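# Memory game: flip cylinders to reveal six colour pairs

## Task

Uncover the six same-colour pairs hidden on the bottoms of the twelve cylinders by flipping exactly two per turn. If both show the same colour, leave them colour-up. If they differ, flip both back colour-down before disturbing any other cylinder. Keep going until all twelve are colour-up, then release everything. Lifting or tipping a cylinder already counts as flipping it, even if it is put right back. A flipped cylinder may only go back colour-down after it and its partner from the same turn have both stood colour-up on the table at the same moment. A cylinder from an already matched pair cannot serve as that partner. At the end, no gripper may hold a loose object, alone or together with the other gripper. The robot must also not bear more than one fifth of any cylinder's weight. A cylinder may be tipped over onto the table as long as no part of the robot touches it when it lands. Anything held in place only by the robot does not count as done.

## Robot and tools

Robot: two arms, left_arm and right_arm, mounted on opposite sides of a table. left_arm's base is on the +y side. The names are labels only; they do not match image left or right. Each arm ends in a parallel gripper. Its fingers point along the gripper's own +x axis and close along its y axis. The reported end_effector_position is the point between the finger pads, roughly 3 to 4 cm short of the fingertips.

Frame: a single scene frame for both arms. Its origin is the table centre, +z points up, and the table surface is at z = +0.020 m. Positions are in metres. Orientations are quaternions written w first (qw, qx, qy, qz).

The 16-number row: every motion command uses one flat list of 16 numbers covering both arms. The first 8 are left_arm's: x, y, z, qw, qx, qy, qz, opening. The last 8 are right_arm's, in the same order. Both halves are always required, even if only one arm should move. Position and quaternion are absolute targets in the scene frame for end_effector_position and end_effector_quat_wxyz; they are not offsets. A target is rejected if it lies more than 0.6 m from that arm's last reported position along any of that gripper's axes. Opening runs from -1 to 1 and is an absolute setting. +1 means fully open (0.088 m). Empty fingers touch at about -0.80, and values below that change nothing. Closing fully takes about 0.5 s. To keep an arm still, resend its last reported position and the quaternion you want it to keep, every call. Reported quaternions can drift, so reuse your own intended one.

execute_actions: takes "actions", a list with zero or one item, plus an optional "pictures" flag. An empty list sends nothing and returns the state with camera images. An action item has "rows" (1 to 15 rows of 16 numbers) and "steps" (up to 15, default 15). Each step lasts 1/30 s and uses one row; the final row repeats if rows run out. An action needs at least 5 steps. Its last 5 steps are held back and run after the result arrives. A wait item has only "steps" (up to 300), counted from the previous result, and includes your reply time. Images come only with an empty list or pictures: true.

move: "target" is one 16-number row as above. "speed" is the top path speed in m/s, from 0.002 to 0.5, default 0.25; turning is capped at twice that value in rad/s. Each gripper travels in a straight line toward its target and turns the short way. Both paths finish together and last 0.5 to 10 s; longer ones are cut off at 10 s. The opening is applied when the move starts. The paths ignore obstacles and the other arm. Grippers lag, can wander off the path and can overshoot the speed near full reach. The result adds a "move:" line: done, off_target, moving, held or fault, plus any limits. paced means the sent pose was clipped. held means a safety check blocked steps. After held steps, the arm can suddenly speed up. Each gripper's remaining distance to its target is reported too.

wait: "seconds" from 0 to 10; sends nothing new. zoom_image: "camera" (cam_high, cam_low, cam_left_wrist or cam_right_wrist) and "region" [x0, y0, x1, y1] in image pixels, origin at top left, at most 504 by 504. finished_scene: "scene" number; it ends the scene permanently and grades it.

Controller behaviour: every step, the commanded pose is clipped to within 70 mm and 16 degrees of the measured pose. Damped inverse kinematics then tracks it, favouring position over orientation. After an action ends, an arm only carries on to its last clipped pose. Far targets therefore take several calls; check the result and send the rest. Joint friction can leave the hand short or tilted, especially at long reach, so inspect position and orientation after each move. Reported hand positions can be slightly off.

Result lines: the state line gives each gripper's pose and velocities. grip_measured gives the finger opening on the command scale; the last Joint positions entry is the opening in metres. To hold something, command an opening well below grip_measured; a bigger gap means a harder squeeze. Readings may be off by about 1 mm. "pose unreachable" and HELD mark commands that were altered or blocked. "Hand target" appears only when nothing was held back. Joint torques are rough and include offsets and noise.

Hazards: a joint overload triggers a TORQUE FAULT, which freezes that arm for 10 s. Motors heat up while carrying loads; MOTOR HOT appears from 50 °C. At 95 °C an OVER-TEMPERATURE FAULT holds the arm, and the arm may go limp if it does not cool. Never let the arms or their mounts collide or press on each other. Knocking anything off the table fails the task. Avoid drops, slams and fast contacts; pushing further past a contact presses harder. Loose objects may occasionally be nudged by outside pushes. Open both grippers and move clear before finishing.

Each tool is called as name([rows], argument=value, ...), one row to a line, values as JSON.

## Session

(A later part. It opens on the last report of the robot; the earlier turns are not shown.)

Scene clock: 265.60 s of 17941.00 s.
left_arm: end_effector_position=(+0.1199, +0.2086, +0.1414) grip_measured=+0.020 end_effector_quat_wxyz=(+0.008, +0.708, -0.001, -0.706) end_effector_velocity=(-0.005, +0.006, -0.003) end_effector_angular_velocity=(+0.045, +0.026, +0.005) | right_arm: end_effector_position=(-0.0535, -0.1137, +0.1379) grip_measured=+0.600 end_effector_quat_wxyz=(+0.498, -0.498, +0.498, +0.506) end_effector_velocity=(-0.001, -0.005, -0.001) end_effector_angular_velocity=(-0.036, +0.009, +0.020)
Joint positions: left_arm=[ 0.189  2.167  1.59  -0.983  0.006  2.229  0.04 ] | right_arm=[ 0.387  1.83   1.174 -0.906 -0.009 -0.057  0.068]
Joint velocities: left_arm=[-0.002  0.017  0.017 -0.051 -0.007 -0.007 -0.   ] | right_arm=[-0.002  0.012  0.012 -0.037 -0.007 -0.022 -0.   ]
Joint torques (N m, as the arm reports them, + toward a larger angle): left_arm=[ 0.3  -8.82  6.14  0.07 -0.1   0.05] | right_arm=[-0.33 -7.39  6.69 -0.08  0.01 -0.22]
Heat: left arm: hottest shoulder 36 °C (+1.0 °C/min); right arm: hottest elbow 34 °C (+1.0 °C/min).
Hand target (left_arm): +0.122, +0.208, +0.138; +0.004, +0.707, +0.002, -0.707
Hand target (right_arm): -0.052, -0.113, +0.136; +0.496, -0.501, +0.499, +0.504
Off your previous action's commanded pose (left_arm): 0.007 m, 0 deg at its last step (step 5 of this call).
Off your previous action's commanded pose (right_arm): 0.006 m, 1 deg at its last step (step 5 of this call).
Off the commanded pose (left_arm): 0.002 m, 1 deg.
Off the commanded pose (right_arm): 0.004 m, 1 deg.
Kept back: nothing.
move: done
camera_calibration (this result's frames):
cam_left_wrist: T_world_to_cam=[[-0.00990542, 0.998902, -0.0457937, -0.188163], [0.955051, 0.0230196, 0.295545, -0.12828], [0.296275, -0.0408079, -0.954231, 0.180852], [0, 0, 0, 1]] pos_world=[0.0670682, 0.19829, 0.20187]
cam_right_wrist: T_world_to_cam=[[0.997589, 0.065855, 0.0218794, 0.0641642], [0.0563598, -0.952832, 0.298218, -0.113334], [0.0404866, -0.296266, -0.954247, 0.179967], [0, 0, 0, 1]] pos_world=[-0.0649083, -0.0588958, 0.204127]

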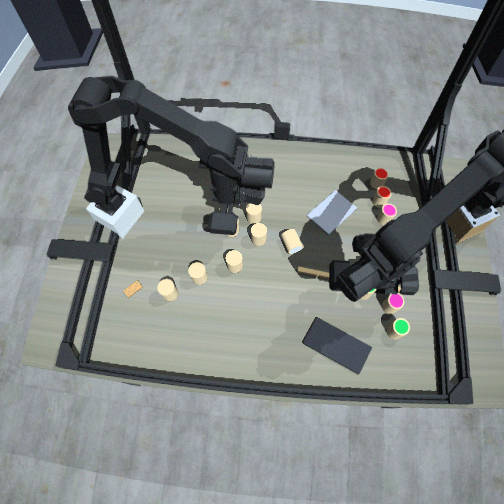

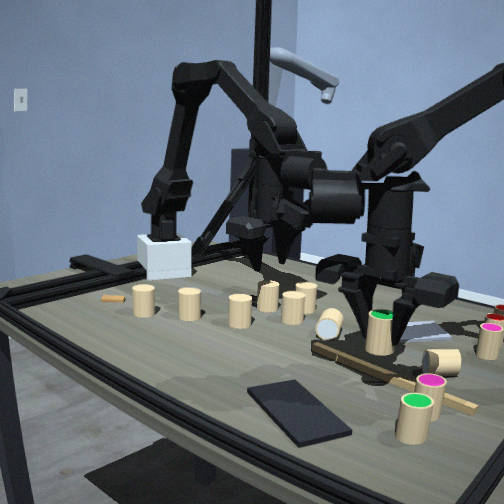

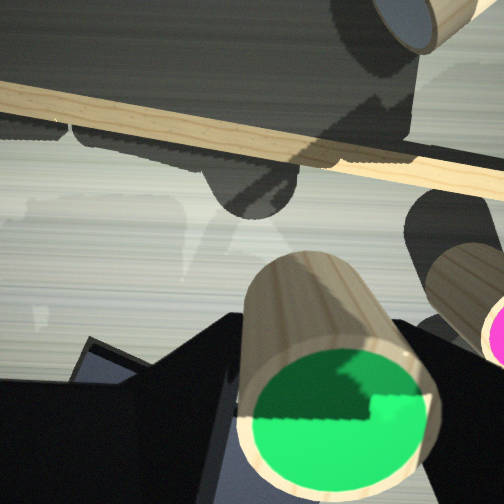

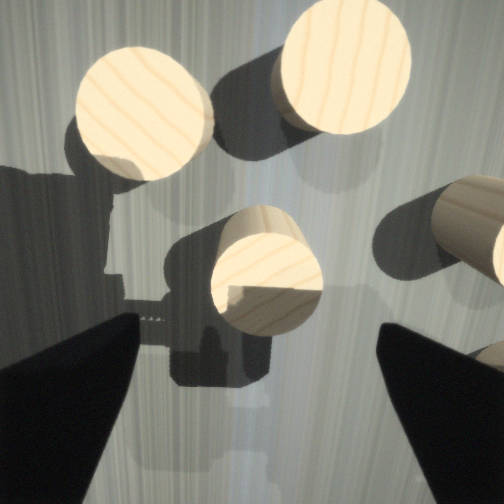

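move(target=[0.11,0.208,0.064,0,0.707,0,-0.707,-0.3,-0.051,-0.111,0.065,0.5,-0.5,0.5,0.5,0.6], speed=0.15)

execute_actions([
  {"rows":[[0.11,0.208,0.066,0,0.707,0,-0.707,0.45,-0.051,-0.111,0.065,0.5,-0.5,0.5,0.5,0.6]],"steps":12},
])

execute_actions([
  {"rows":[[0.11,0.208,0.15,0,0.707,0,-0.707,0.45,-0.051,-0.111,0.065,0.5,-0.5,0.5,0.5,0.6]],"steps":15},
], pictures=true)

execute_actions([
  {"rows":[[0.11,0.208,0.15,0,0.707,0,-0.707,0.6,-0.051,-0.111,0.065,0.5,-0.5,0.5,0.5,-0.3]],"steps":10},
])

execute_actions([
  {"rows":[[0.11,0.208,0.15,0,0.707,0,-0.707,0.6,-0.051,-0.111,0.15,0.5,-0.5,0.5,0.5,-0.3]],"steps":15},
])

move(target=[-0.072,0.085,0.309,0.5,0.5,-0.5,-0.5,0.8,-0.07,-0.03,0.3,0.707,0,0,0.707,-0.3], speed=0.5)

move(target=[-0.072,0.011,0.307,0.5,0.5,-0.5,-0.5,0.8,-0.07,-0.03,0.3,0.707,0,0,0.707,-0.3])

execute_actions([
  {"rows":[[-0.072,0.011,0.307,0.5,0.5,-0.5,-0.5,-0.3,-0.07,-0.03,0.3,0.707,0,0,0.707,-0.3]],"steps":12},
])

execute_actions([
  {"rows":[[-0.072,0.011,0.307,0.5,0.5,-0.5,-0.5,-0.3,-0.07,-0.03,0.3,0.707,0,0,0.707,0.6]],"steps":8},
])

execute_actions([
  {"rows":[[-0.072,0.05,0.307,0.5,0.5,-0.5,-0.5,-0.3,-0.07,-0.07,0.3,0.707,0,0,0.707,0.6]],"steps":10},
])

Scene clock: 267.10 s of 17941.00 s.
left_arm: end_effector_position=(+0.1138, +0.2042, +0.0749) grip_measured=+0.020 end_effector_quat_wxyz=(+0.007, +0.712, -0.008, -0.702) end_effector_velocity=(-0.003, +0.004, -0.003) end_effector_angular_velocity=(+0.018, +0.005, +0.020) | right_arm: end_effector_position=(-0.0522, -0.1078, +0.0712) grip_measured=+0.600 end_effector_quat_wxyz=(+0.502, -0.497, +0.494, +0.507) end_effector_velocity=(+0.002, -0.002, -0.002) end_effector_angular_velocity=(-0.013, -0.007, +0.005)
Joint positions: left_arm=[ 0.17   2.268  1.468 -0.746  0.002  2.22   0.04 ] | right_arm=[ 0.387  1.976  1.069 -0.645 -0.003 -0.057  0.068]
Joint velocities: left_arm=[-0.002  0.002 -0.007 -0.007 -0.007 -0.022 -0.   ] | right_arm=[-0.002  0.007  0.002 -0.007  0.007 -0.007 -0.   ]
Joint torques (N m, as the arm reports them, + toward a larger angle): left_arm=[-0.26 -8.37  3.71  0.72 -0.05 -0.11] | right_arm=[-0.31 -7.7   3.69  0.31  0.02  0.15]
Heat: left arm: hottest shoulder 36 °C (+1.0 °C/min); right arm: hottest elbow 34 °C (+1.0 °C/min).
Hand target (left_arm): +0.110, +0.208, +0.064; -0.000, +0.707, -0.000, -0.707
Hand target (right_arm): -0.051, -0.112, +0.065; +0.500, -0.500, +0.500, +0.500
Off the commanded pose (left_arm): 0.012 m, 1 deg.
Off the commanded pose (right_arm): 0.007 m, 1 deg.
Kept back: nothing.
move: off_target (left_arm)
camera_calibration (this result's frames):
cam_left_wrist: T_world_to_cam=[[0.00126643, 0.998529, -0.0541963, -0.187446], [0.951772, 0.015424, 0.306417, -0.101627], [0.306802, -0.0519706, -0.950353, 0.119778], [0, 0, 0, 1]] pos_world=[0.0602153, 0.194963, 0.134812]
cam_right_wrist: T_world_to_cam=[[0.997452, 0.0651603, 0.0290335, 0.063314], [0.0539894, -0.95557, 0.289779, -0.0877481], [0.0466256, -0.287473, -0.956653, 0.119486], [0, 0, 0, 1]] pos_world=[-0.0639864, -0.0536261, 0.137896]

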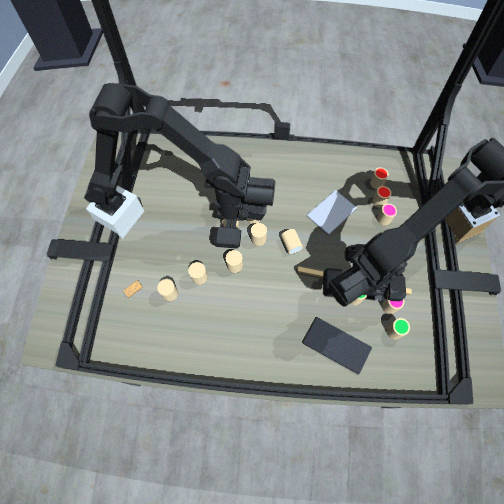

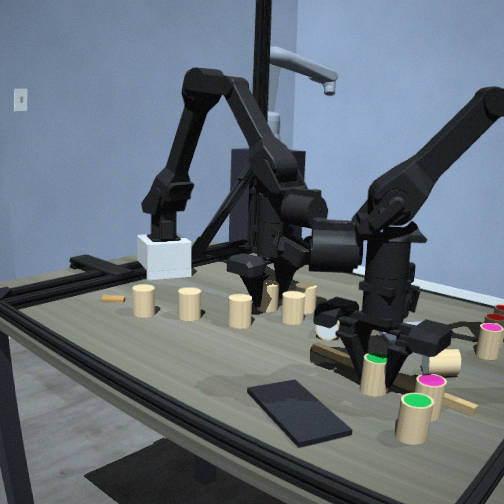

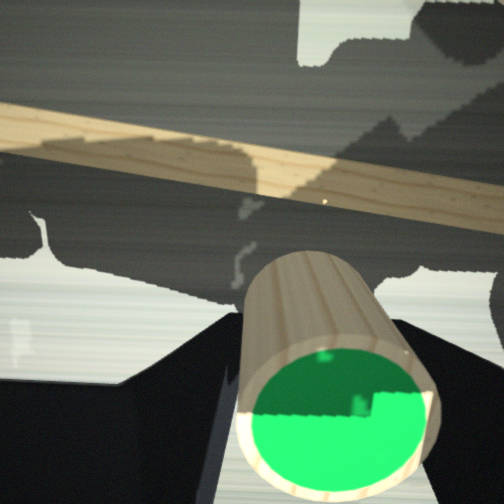

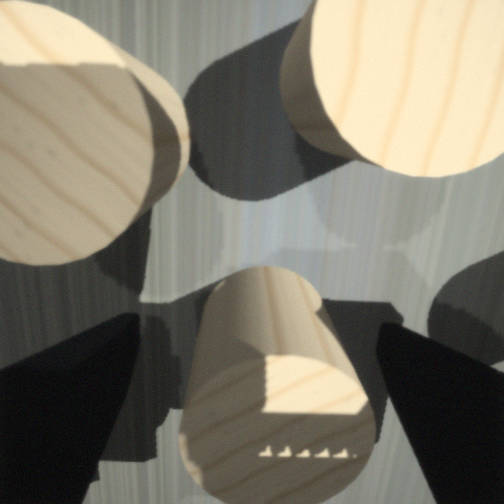

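Scene clock: 267.33 s of 17941.00 s.
left_arm: end_effector_position=(+0.1138, +0.2042, +0.0737) grip_measured=+0.348 end_effector_quat_wxyz=(+0.007, +0.712, -0.007, -0.703) end_effector_velocity=(-0.001, +0.001, -0.000) end_effector_angular_velocity=(+0.010, -0.001, +0.005) | right_arm: end_effector_position=(-0.0522, -0.1082, +0.0700) grip_measured=+0.600 end_effector_quat_wxyz=(+0.501, -0.498, +0.495, +0.506) end_effector_velocity=(-0.000, -0.003, -0.001) end_effector_angular_velocity=(-0.012, +0.008, -0.010)
Joint positions: left_arm=[ 0.17   2.271  1.468 -0.744  0.002  2.22   0.056] | right_arm=[ 0.387  1.981  1.069 -0.645 -0.003 -0.057  0.068]
Joint velocities: left_arm=[-0.002  0.002  0.002 -0.007 -0.007 -0.007  0.041] | right_arm=[-0.002  0.002 -0.002 -0.007 -0.007  0.007 -0.   ]
Joint torques (N m, as the arm reports them, + toward a larger angle): left_arm=[-0.26 -9.42  4.12  0.32 -0.03 -0.08] | right_arm=[-0.3  -7.85  4.05  0.29  0.02  0.15]
Heat: left arm: hottest shoulder 36 °C (+1.0 °C/min); right arm: hottest elbow 33 °C (+0.0 °C/min).
Steps of this call (steps 1 to 7: the first 7 steps of this action). Readings (end_effector_position):
1: left_arm (+0.1139, +0.2042, +0.0749) | right_arm (-0.0522, -0.1079, +0.0710)
2: left_arm (+0.1139, +0.2042, +0.0749) | right_arm (-0.0522, -0.1079, +0.0708)
4: left_arm (+0.1140, +0.2039, +0.0744) | right_arm (-0.0522, -0.1081, +0.0703)
7: the state above

Scene clock: 267.83 s of 17941.00 s.
left_arm: end_effector_position=(+0.1116, +0.2071, +0.1447) grip_measured=+0.448 end_effector_quat_wxyz=(+0.003, +0.709, -0.003, -0.706) end_effector_velocity=(-0.005, +0.004, +0.050) end_effector_angular_velocity=(+0.041, +0.022, +0.000) | right_arm: end_effector_position=(-0.0522, -0.1082, +0.0700) grip_measured=+0.600 end_effector_quat_wxyz=(+0.501, -0.498, +0.495, +0.506) end_effector_velocity=(-0.000, -0.001, -0.001) end_effector_angular_velocity=(+0.003, +0.007, +0.005)
Joint positions: left_arm=[ 0.17   2.149  1.576 -0.987  0.002  2.22   0.061] | right_arm=[ 0.387  1.981  1.069 -0.645 -0.003 -0.057  0.068]
Joint velocities: left_arm=[-0.007 -0.051  0.129 -0.227 -0.007 -0.007  0.   ] | right_arm=[-0.002 -0.002 -0.007  0.007 -0.007 -0.007 -0.   ]
Joint torques (N m, as the arm reports them, + toward a larger angle): left_arm=[ -0.2  -10.84   5.29   0.    -0.05  -0.08] | right_arm=[-0.3  -7.77  4.09  0.3   0.02  0.15]
Heat: left arm: hottest shoulder 36 °C (+1.0 °C/min); right arm: hottest elbow 33 °C (+0.0 °C/min).
Off your previous action's commanded pose (left_arm): 0.009 m, 1 deg at its last step (step 5 of this call).
Off your previous action's commanded pose (right_arm): 0.006 m, 1 deg at its last step (step 5 of this call).
Steps of this call (steps 1 to 5: the last 5 steps of your previous action; steps 6 to 15: the first 10 steps of this action). Readings (end_effector_position):
6: left_arm (+0.1119, +0.2067, +0.0788) | right_arm (-0.0522, -0.1082, +0.0700)
7: left_arm (+0.1074, +0.2125, +0.0852) | right_arm (-0.0522, -0.1082, +0.0700)
9: left_arm (+0.1047, +0.2162, +0.1030) | right_arm (-0.0522, -0.1082, +0.0700)
13: left_arm (+0.1110, +0.2079, +0.1379) | right_arm (-0.0522, -0.1082, +0.0700)
15: the state above
camera_calibration (this result's frames):
cam_left_wrist: T_world_to_cam=[[0.000451868, 0.999079, -0.0429015, -0.188172], [0.954508, 0.0123617, 0.297929, -0.119389], [0.298185, -0.0410844, -0.953623, 0.186196], [0, 0, 0, 1]] pos_world=[0.0585221, 0.197124, 0.205057]
cam_right_wrist: T_world_to_cam=[[0.997457, 0.0652591, 0.0286403, 0.0634342], [0.054039, -0.95457, 0.293045, -0.0878648], [0.046463, -0.290752, -0.95567, 0.117717], [0, 0, 0, 1]] pos_world=[-0.0639943, -0.0537863, 0.13643]

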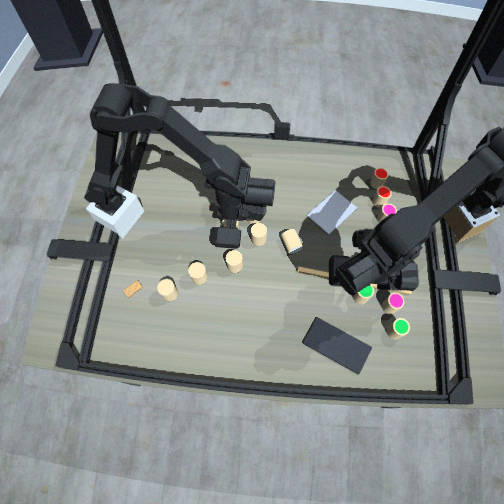

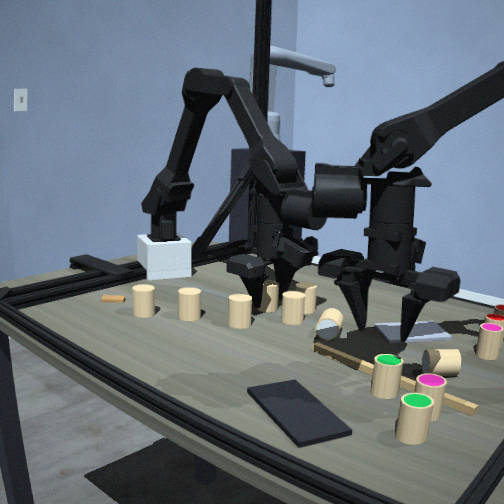

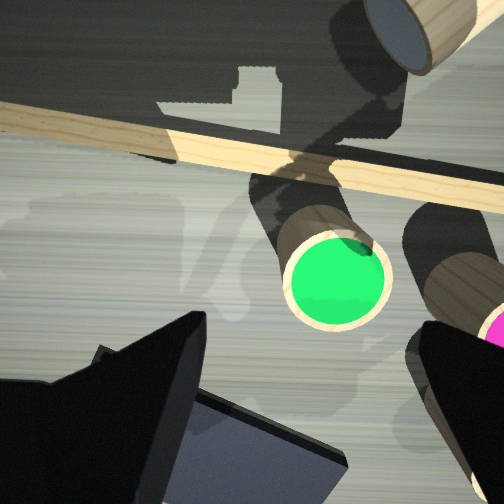

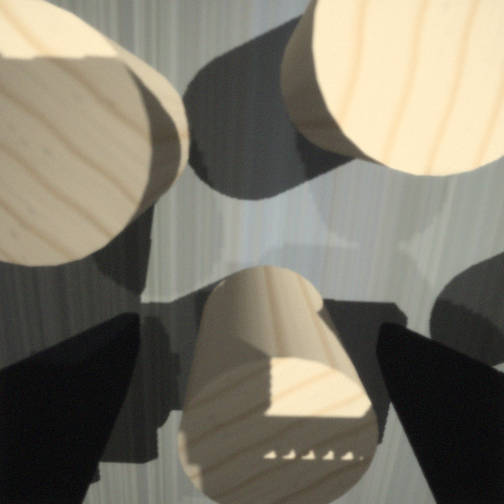

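Scene clock: 268.17 s of 17941.00 s.
left_arm: end_effector_position=(+0.1091, +0.2104, +0.1464) grip_measured=+0.563 end_effector_quat_wxyz=(-0.002, +0.704, +0.002, -0.710) end_effector_velocity=(-0.007, +0.006, +0.000) end_effector_angular_velocity=(+0.034, +0.016, -0.000) | right_arm: end_effector_position=(-0.0520, -0.1082, +0.0698) grip_measured=+0.017 end_effector_quat_wxyz=(+0.502, -0.498, +0.495, +0.506) end_effector_velocity=(-0.021, +0.002, +0.000) end_effector_angular_velocity=(+0.016, +0.168, -0.017)
Joint positions: left_arm=[ 0.17   2.148  1.58  -1.013  0.002  2.219  0.067] | right_arm=[ 0.387  1.981  1.069 -0.644 -0.002 -0.057  0.04 ]
Joint velocities: left_arm=[-0.007 -0.002 -0.002 -0.037 -0.007 -0.007  0.016] | right_arm=[-0.012 -0.002 -0.002  0.007 -0.168  0.007 -0.175]
Joint torques (N m, as the arm reports them, + toward a larger angle): left_arm=[ -0.08 -11.61   5.93   0.12  -0.06  -0.08] | right_arm=[-0.26 -7.75  4.09  0.3  -0.06  0.16]
Heat: left arm: hottest shoulder 36 °C (+1.0 °C/min); right arm: hottest elbow 33 °C (+0.0 °C/min).
Off your previous action's commanded pose (left_arm): 0.005 m, 0 deg at its last step (step 5 of this call).
Off your previous action's commanded pose (right_arm): 0.006 m, 1 deg at its last step (step 5 of this call).
Steps of this call (steps 1 to 5: the last 5 steps of your previous action; steps 6 to 10: the first 5 steps of this action). Readings (end_effector_position):
6: left_arm (+0.1093, +0.2101, +0.1460) | right_arm (-0.0522, -0.1082, +0.0698)
7: left_arm (+0.1093, +0.2101, +0.1462) | right_arm (-0.0522, -0.1082, +0.0698)
9: left_arm (+0.1091, +0.2103, +0.1461) | right_arm (-0.0522, -0.1082, +0.0698)
10: the state above

Scene clock: 268.67 s of 17941.00 s.
left_arm: end_effector_position=(+0.1089, +0.2106, +0.1464) grip_measured=+0.599 end_effector_quat_wxyz=(-0.002, +0.704, +0.003, -0.710) end_effector_velocity=(-0.002, +0.003, +0.002) end_effector_angular_velocity=(+0.027, -0.007, -0.000) | right_arm: end_effector_position=(-0.0513, -0.1086, +0.1433) grip_measured=+0.021 end_effector_quat_wxyz=(+0.501, -0.499, +0.495, +0.504) end_effector_velocity=(-0.004, -0.031, +0.032) end_effector_angular_velocity=(-0.182, +0.031, -0.010)
Joint positions: left_arm=[ 0.17   2.148  1.58  -1.014  0.002  2.219  0.068] | right_arm=[ 0.386  1.839  1.208 -0.93   0.001 -0.057  0.04 ]
Joint velocities: left_arm=[-0.007 -0.002  0.002 -0.022 -0.022 -0.007  0.   ] | right_arm=[-0.002 -0.017  0.115 -0.315 -0.022  0.007 -0.   ]
Joint torques (N m, as the arm reports them, + toward a larger angle): left_arm=[ -0.1  -11.5    6.19   0.09  -0.01  -0.04] | right_arm=[-0.25 -9.47  6.02 -0.16 -0.1   0.14]
Heat: left arm: hottest shoulder 36 °C (+1.0 °C/min); right arm: hottest elbow 33 °C (+0.0 °C/min).
Off your previous action's commanded pose (left_arm): 0.005 m, 1 deg at its last step (step 5 of this call).
Off your previous action's commanded pose (right_arm): 0.006 m, 1 deg at its last step (step 5 of this call).
Steps of this call (steps 1 to 5: the last 5 steps of your previous action; steps 6 to 15: the first 10 steps of this action). Readings (end_effector_position):
6: left_arm (+0.1090, +0.2105, +0.1464) | right_arm (-0.0514, -0.1104, +0.0758)
7: left_arm (+0.1089, +0.2106, +0.1464) | right_arm (-0.0517, -0.1166, +0.0833)
9: left_arm (+0.1089, +0.2106, +0.1464) | right_arm (-0.0518, -0.1184, +0.1039)
13: left_arm (+0.1089, +0.2106, +0.1464) | right_arm (-0.0513, -0.1078, +0.1383)
15: the state above

Scene clock: 271.23 s of 17941.00 s.
left_arm: end_effector_position=(-0.0727, +0.0860, +0.3213) grip_measured=+0.800 end_effector_quat_wxyz=(+0.500, +0.495, -0.509, -0.495) end_effector_velocity=(+0.000, -0.001, +0.001) end_effector_angular_velocity=(-0.012, +0.005, +0.015) | right_arm: end_effector_position=(-0.0693, -0.0280, +0.3048) grip_measured=+0.022 end_effector_quat_wxyz=(+0.711, +0.001, -0.007, +0.703) end_effector_velocity=(+0.002, +0.000, +0.001) end_effector_angular_velocity=(+0.012, -0.007, -0.000)
Joint positions: left_arm=[-0.273  1.669  0.689  0.999  0.216  1.576  0.078] | right_arm=[ 0.448  1.477  0.532  0.958  0.022 -0.009  0.04 ]
Joint velocities: left_arm=[-0.007  0.007 -0.002  0.022 -0.022 -0.007 -0.   ] | right_arm=[-0.007  0.007 -0.002  0.022 -0.007 -0.007 -0.   ]
Joint torques (N m, as the arm reports them, + toward a larger angle): left_arm=[-0.26 -5.99  3.96  1.9  -0.08 -0.27] | right_arm=[ 0.28 -5.62  5.    1.64  0.04  0.11]
Heat: left arm: hottest shoulder 37 °C (+2.0 °C/min); right arm: hottest elbow 33 °C (+0.0 °C/min).
Hand target (left_arm): -0.074, +0.087, +0.311; +0.497, +0.499, -0.502, -0.503
Hand target (right_arm): -0.070, -0.029, +0.299; +0.711, -0.002, -0.002, +0.703
Off your previous action's commanded pose (left_arm): 0.005 m, 1 deg at its last step (step 5 of this call).
Off your previous action's commanded pose (right_arm): 0.006 m, 1 deg at its last step (step 5 of this call).
Off the commanded pose (left_arm): 0.012 m, 1 deg.
Off the commanded pose (right_arm): 0.005 m, 1 deg.
Kept back: nothing.
move: off_target (left_arm)
camera_calibration (this result's frames):
cam_left_wrist: T_world_to_cam=[[0.00916138, -0.051803, -0.998615, 0.338541], [0.958652, 0.284519, -0.00596459, 0.0799714], [0.284434, -0.95727, 0.0522676, 0.159178], [0, 0, 0, 1]] pos_world=[-0.125042, 0.147161, 0.330229]
cam_right_wrist: T_world_to_cam=[[0.996918, -0.0410192, 0.0668775, 0.0539228], [0.0517877, -0.296273, -0.953698, 0.31909], [0.0589339, 0.954222, -0.293236, 0.200121], [0, 0, 0, 1]] pos_world=[-0.0820754, -0.0942097, 0.359392]

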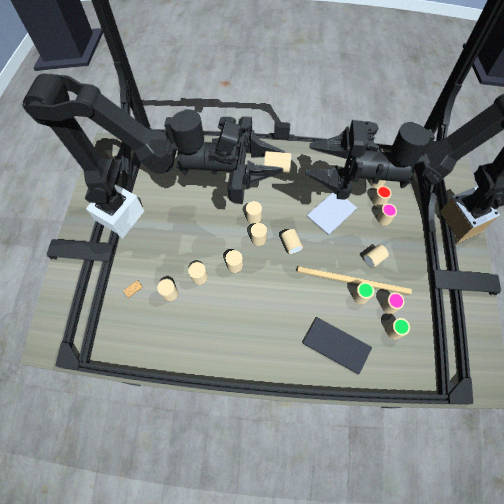

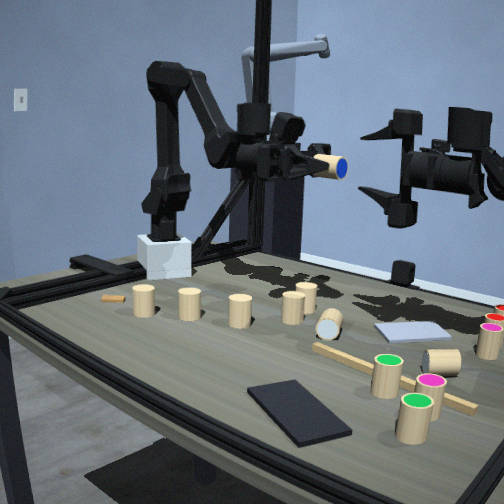

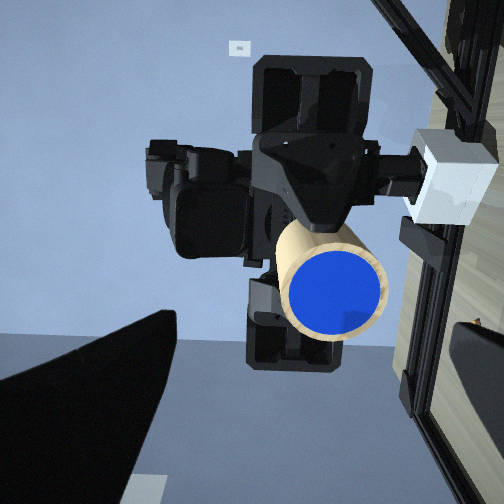

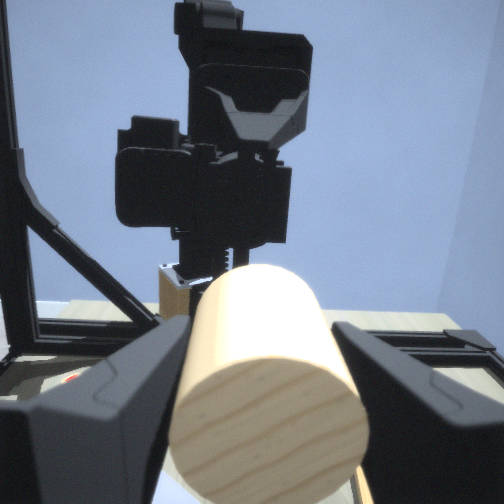

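Scene clock: 272.20 s of 17941.00 s.
left_arm: end_effector_position=(-0.0715, +0.0148, +0.3104) grip_measured=+0.800 end_effector_quat_wxyz=(+0.501, +0.499, -0.503, -0.497) end_effector_velocity=(+0.000, -0.002, -0.005) end_effector_angular_velocity=(+0.022, +0.011, +0.005) | right_arm: end_effector_position=(-0.0707, -0.0285, +0.3034) grip_measured=+0.022 end_effector_quat_wxyz=(+0.707, +0.001, -0.005, +0.707) end_effector_velocity=(+0.002, -0.000, -0.007) end_effector_angular_velocity=(-0.027, -0.008, -0.010)
Joint positions: left_arm=[-0.313  1.919  0.973  0.954  0.166  1.573  0.078] | right_arm=[ 0.447  1.478  0.529  0.958  0.011 -0.005  0.04 ]
Joint velocities: left_arm=[-0.002  0.007  0.007 -0.022 -0.007 -0.007 -0.   ] | right_arm=[-0.002  0.002 -0.002 -0.022  0.007 -0.007 -0.001]
Joint torques (N m, as the arm reports them, + toward a larger angle): left_arm=[-0.13 -8.01  7.06  1.55 -0.15 -0.19] | right_arm=[-0.32 -6.69  4.98  1.35 -0.13  0.19]
Heat: left arm: hottest shoulder 37 °C (+2.0 °C/min); right arm: hottest elbow 33 °C (+0.0 °C/min).
Hand target (left_arm): -0.072, +0.011, +0.307; +0.500, +0.500, -0.500, -0.500
Hand target (right_arm): -0.070, -0.030, +0.300; +0.707, -0.000, +0.000, +0.707
Off the commanded pose (left_arm): 0.005 m, 0 deg.
Off the commanded pose (right_arm): 0.004 m, 1 deg.
Kept back: nothing.
move: done
camera_calibration (this result's frames):
cam_left_wrist: T_world_to_cam=[[0.00411737, -0.0402418, -0.999181, 0.323643], [0.955755, 0.294057, -0.00790465, 0.0991768], [0.294134, -0.95494, 0.0396721, 0.0957943], [0, 0, 0, 1]] pos_world=[-0.124298, 0.0753382, 0.320362]
cam_right_wrist: T_world_to_cam=[[0.997526, -0.0304878, 0.0633464, 0.0567582], [0.0513724, -0.298993, -0.952872, 0.317338], [0.0479911, 0.953768, -0.296687, 0.200475], [0, 0, 0, 1]] pos_world=[-0.0825411, -0.0945946, 0.358265]

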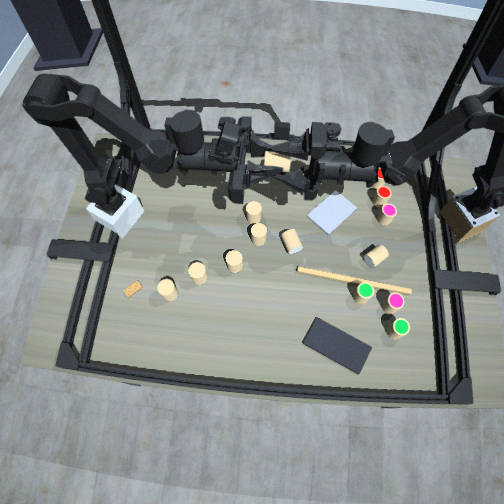

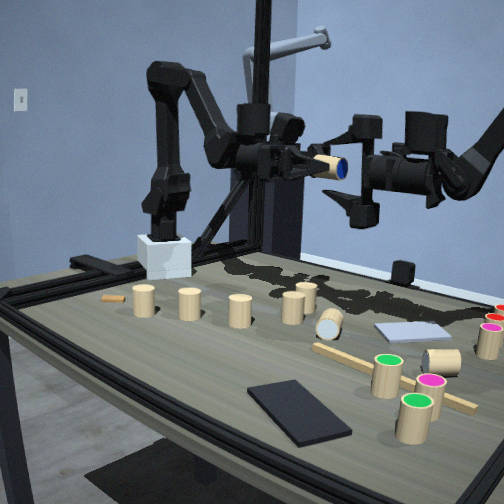

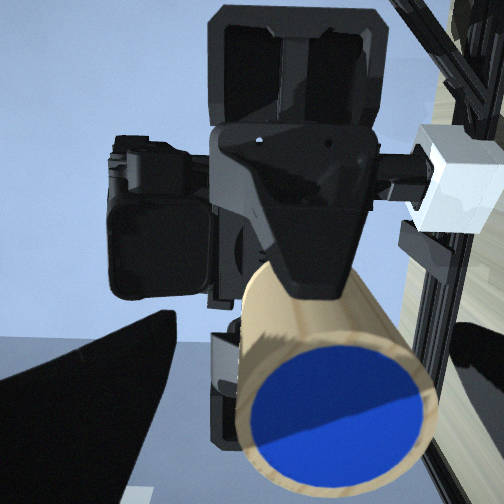

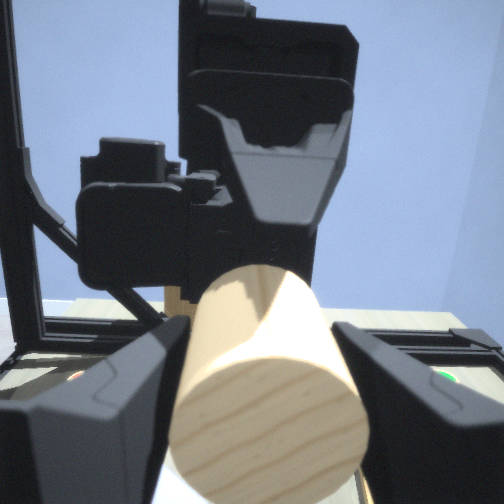

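Scene clock: 272.43 s of 17941.00 s.
left_arm: end_effector_position=(-0.0716, +0.0143, +0.3104) grip_measured=+0.015 end_effector_quat_wxyz=(+0.501, +0.499, -0.502, -0.498) end_effector_velocity=(-0.002, -0.002, -0.003) end_effector_angular_velocity=(+0.031, +0.012, -0.020) | right_arm: end_effector_position=(-0.0707, -0.0285, +0.3034) grip_measured=+0.022 end_effector_quat_wxyz=(+0.707, +0.001, -0.005, +0.707) end_effector_velocity=(-0.000, -0.001, +0.003) end_effector_angular_velocity=(+0.017, +0.007, +0.005)
Joint positions: left_arm=[-0.313  1.92   0.975  0.952  0.166  1.573  0.04 ] | right_arm=[ 0.447  1.478  0.529  0.958  0.011 -0.005  0.04 ]
Joint velocities: left_arm=[ 0.002 -0.002  0.017 -0.051  0.022 -0.007  0.034] | right_arm=[-0.002 -0.002 -0.007  0.022 -0.007  0.007  0.   ]
Joint torques (N m, as the arm reports them, + toward a larger angle): left_arm=[-0.29 -7.82  6.78  1.58 -0.09 -0.1 ] | right_arm=[-0.32 -6.7   5.1   1.36 -0.13  0.18]
Heat: left arm: hottest shoulder 37 °C (+2.0 °C/min); right arm: hottest elbow 33 °C (+0.0 °C/min).
Steps of this call (steps 1 to 7: the first 7 steps of this action). Readings (end_effector_position):
1: left_arm (-0.0714, +0.0147, +0.3103) | right_arm (-0.0707, -0.0285, +0.3034)
2: left_arm (-0.0714, +0.0146, +0.3102) | right_arm (-0.0707, -0.0285, +0.3034)
4: left_arm (-0.0716, +0.0145, +0.3104) | right_arm (-0.0707, -0.0285, +0.3034)
7: the state above

Scene clock: 272.70 s of 17941.00 s.
left_arm: end_effector_position=(-0.0716, +0.0143, +0.3105) grip_measured=+0.020 end_effector_quat_wxyz=(+0.501, +0.499, -0.502, -0.498) end_effector_velocity=(-0.000, +0.000, -0.005) end_effector_angular_velocity=(+0.007, -0.006, +0.005) | right_arm: end_effector_position=(-0.0707, -0.0286, +0.3033) grip_measured=+0.078 end_effector_quat_wxyz=(+0.707, +0.001, -0.005, +0.707) end_effector_velocity=(-0.000, -0.001, +0.000) end_effector_angular_velocity=(-0.002, -0.007, +0.005)
Joint positions: left_arm=[-0.313  1.92   0.975  0.951  0.166  1.573  0.04 ] | right_arm=[ 0.447  1.478  0.528  0.958  0.011 -0.005  0.043]
Joint velocities: left_arm=[-0.002  0.007 -0.007  0.007 -0.007  0.007 -0.   ] | right_arm=[-0.002 -0.007 -0.002 -0.007 -0.007 -0.007  0.115]
Joint torques (N m, as the arm reports them, + toward a larger angle): left_arm=[-0.48 -7.77  6.74  1.56 -0.11 -0.13] | right_arm=[-0.29 -6.69  5.09  1.35 -0.1   0.19]
Heat: left arm: hottest shoulder 37 °C (+2.0 °C/min); right arm: hottest elbow 33 °C (+0.0 °C/min).
Off your previous action's commanded pose (left_arm): 0.005 m, 0 deg at its last step (step 5 of this call).
Off your previous action's commanded pose (right_arm): 0.004 m, 1 deg at its last step (step 5 of this call).
Steps of this call (steps 1 to 5: the last 5 steps of your previous action; steps 6 to 8: the first 3 steps of this action). Readings (end_effector_position):
6: left_arm (-0.0716, +0.0143, +0.3105) | right_arm (-0.0707, -0.0286, +0.3033)
7: left_arm (-0.0716, +0.0142, +0.3106) | right_arm (-0.0707, -0.0286, +0.3033)
8: the state above

Scene clock: 273.03 s of 17941.00 s.
left_arm: end_effector_position=(-0.0725, +0.0356, +0.3036) grip_measured=+0.020 end_effector_quat_wxyz=(+0.498, +0.502, -0.498, -0.502) end_effector_velocity=(+0.006, +0.099, -0.021) end_effector_angular_velocity=(+0.046, +0.016, +0.020) | right_arm: end_effector_position=(-0.0704, -0.0556, +0.3012) grip_measured=+0.577 end_effector_quat_wxyz=(+0.707, +0.000, -0.004, +0.707) end_effector_velocity=(-0.001, -0.105, +0.007) end_effector_angular_velocity=(+0.012, -0.007, +0.010)
Joint positions: left_arm=[-0.305  1.865  0.876  0.981  0.174  1.573  0.04 ] | right_arm=[ 0.447  1.365  0.43   0.94   0.011 -0.005  0.067]
Joint velocities: left_arm=[ 0.056 -0.266 -0.437  0.125  0.037 -0.007 -0.   ] | right_arm=[ 0.002 -0.51  -0.344 -0.154 -0.007 -0.007  0.01 ]
Joint torques (N m, as the arm reports them, + toward a larger angle): left_arm=[  0.35 -10.74   4.84   1.94   0.09  -0.12] | right_arm=[-0.15 -6.27  5.26  1.18 -0.08  0.18]
Heat: left arm: hottest shoulder 37 °C (+2.0 °C/min); right arm: hottest elbow 33 °C (+0.0 °C/min).
Off your previous action's commanded pose (left_arm): 0.004 m, 0 deg at its last step (step 5 of this call).
Off your previous action's commanded pose (right_arm): 0.004 m, 1 deg at its last step (step 5 of this call).
Steps of this call (steps 1 to 5: the last 5 steps of your previous action; steps 6 to 10: the first 5 steps of this action). Readings (end_effector_position):
6: left_arm (-0.0718, +0.0169, +0.3088) | right_arm (-0.0707, -0.0328, +0.3031)
7: left_arm (-0.0721, +0.0221, +0.3075) | right_arm (-0.0706, -0.0395, +0.3017)
9: left_arm (-0.0724, +0.0321, +0.3045) | right_arm (-0.0705, -0.0517, +0.3009)
10: the state above

move(target=[-0.03,0.135,0.14,0,0.707,0,-0.707,-0.3,0.05,-0.09,0.135,0.5,-0.5,0.5,0.5,0.6], speed=0.5)

Scene clock: 275.63 s of 17941.00 s.
left_arm: end_effector_position=(-0.0312, +0.1341, +0.1416) grip_measured=+0.019 end_effector_quat_wxyz=(+0.008, +0.705, -0.001, -0.709) end_effector_velocity=(-0.003, +0.004, +0.002) end_effector_angular_velocity=(+0.037, +0.002, +0.000) | right_arm: end_effector_position=(+0.0475, -0.0918, +0.1388) grip_measured=+0.600 end_effector_quat_wxyz=(+0.499, -0.497, +0.497, +0.507) end_effector_velocity=(+0.001, -0.003, -0.002) end_effector_angular_velocity=(-0.037, +0.005, +0.005)
Joint positions: left_arm=[-0.225  2.166  1.59  -0.983  0.009  1.816  0.04 ] | right_arm=[ 0.106  1.971  1.37  -0.961 -0.012 -0.338  0.068]
Joint velocities: left_arm=[-0.007  0.012  0.027 -0.051 -0.007 -0.007 -0.   ] | right_arm=[-0.002  0.022  0.022 -0.037  0.007 -0.007 -0.   ]
Joint torques (N m, as the arm reports them, + toward a larger angle): left_arm=[ 0.   -9.28  6.2   0.07 -0.07  0.09] | right_arm=[-0.31 -8.47  6.69 -0.08  0.   -0.22]
Heat: left arm: hottest shoulder 37 °C (+2.0 °C/min); right arm: hottest elbow 34 °C (+1.0 °C/min).
Hand target (left_arm): -0.029, +0.133, +0.138; +0.004, +0.705, +0.002, -0.709
Hand target (right_arm): +0.049, -0.091, +0.136; +0.495, -0.500, +0.500, +0.505
Off your previous action's commanded pose (left_arm): 0.007 m, 0 deg at its last step (step 5 of this call).
Off your previous action's commanded pose (right_arm): 0.006 m, 1 deg at its last step (step 5 of this call).
Off the commanded pose (left_arm): 0.002 m, 1 deg.
Off the commanded pose (right_arm): 0.005 m, 1 deg.
Kept back: nothing.
move: done
camera_calibration (this result's frames):
cam_left_wrist: T_world_to_cam=[[-0.00945084, 0.998883, -0.0462965, -0.115146], [0.957455, 0.0223938, 0.287713, 0.0189057], [0.288428, -0.0416077, -0.956597, 0.22296], [0, 0, 0, 1]] pos_world=[-0.0834976, 0.123871, 0.202513]
cam_right_wrist: T_world_to_cam=[[0.997589, 0.0657807, 0.0220958, -0.0381136], [0.0563622, -0.953839, 0.294981, -0.0980998], [0.0404799, -0.293025, -0.955248, 0.18364], [0, 0, 0, 1]] pos_world=[0.0361171, -0.0372532, 0.205202]

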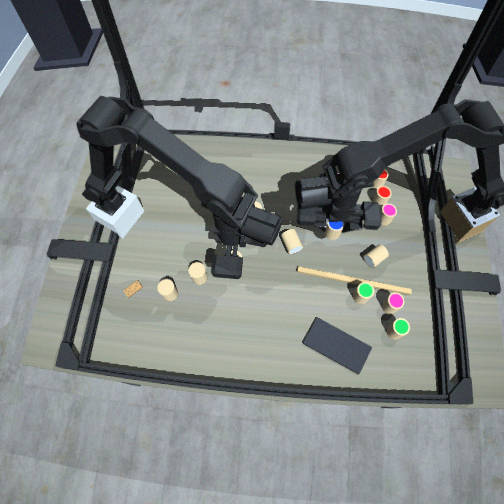

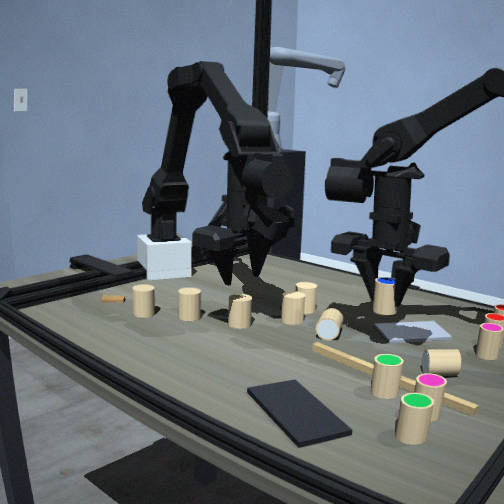

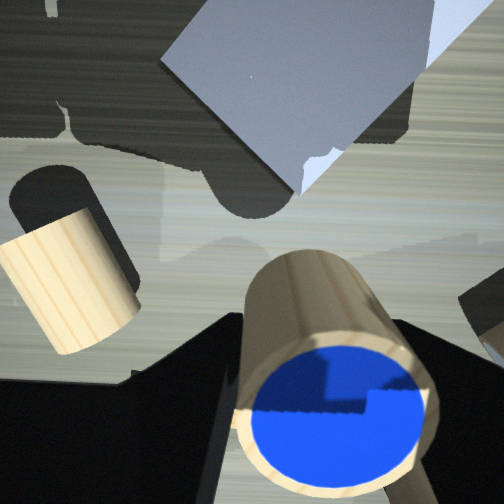

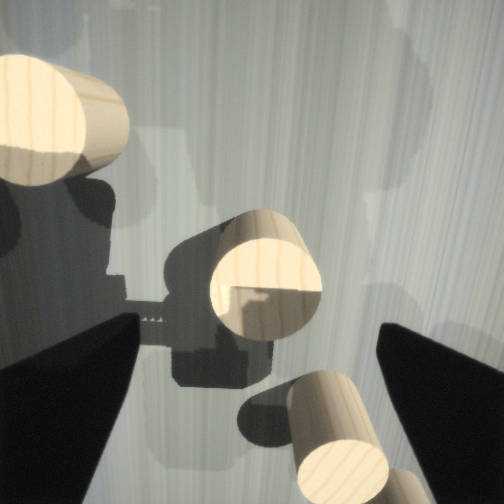

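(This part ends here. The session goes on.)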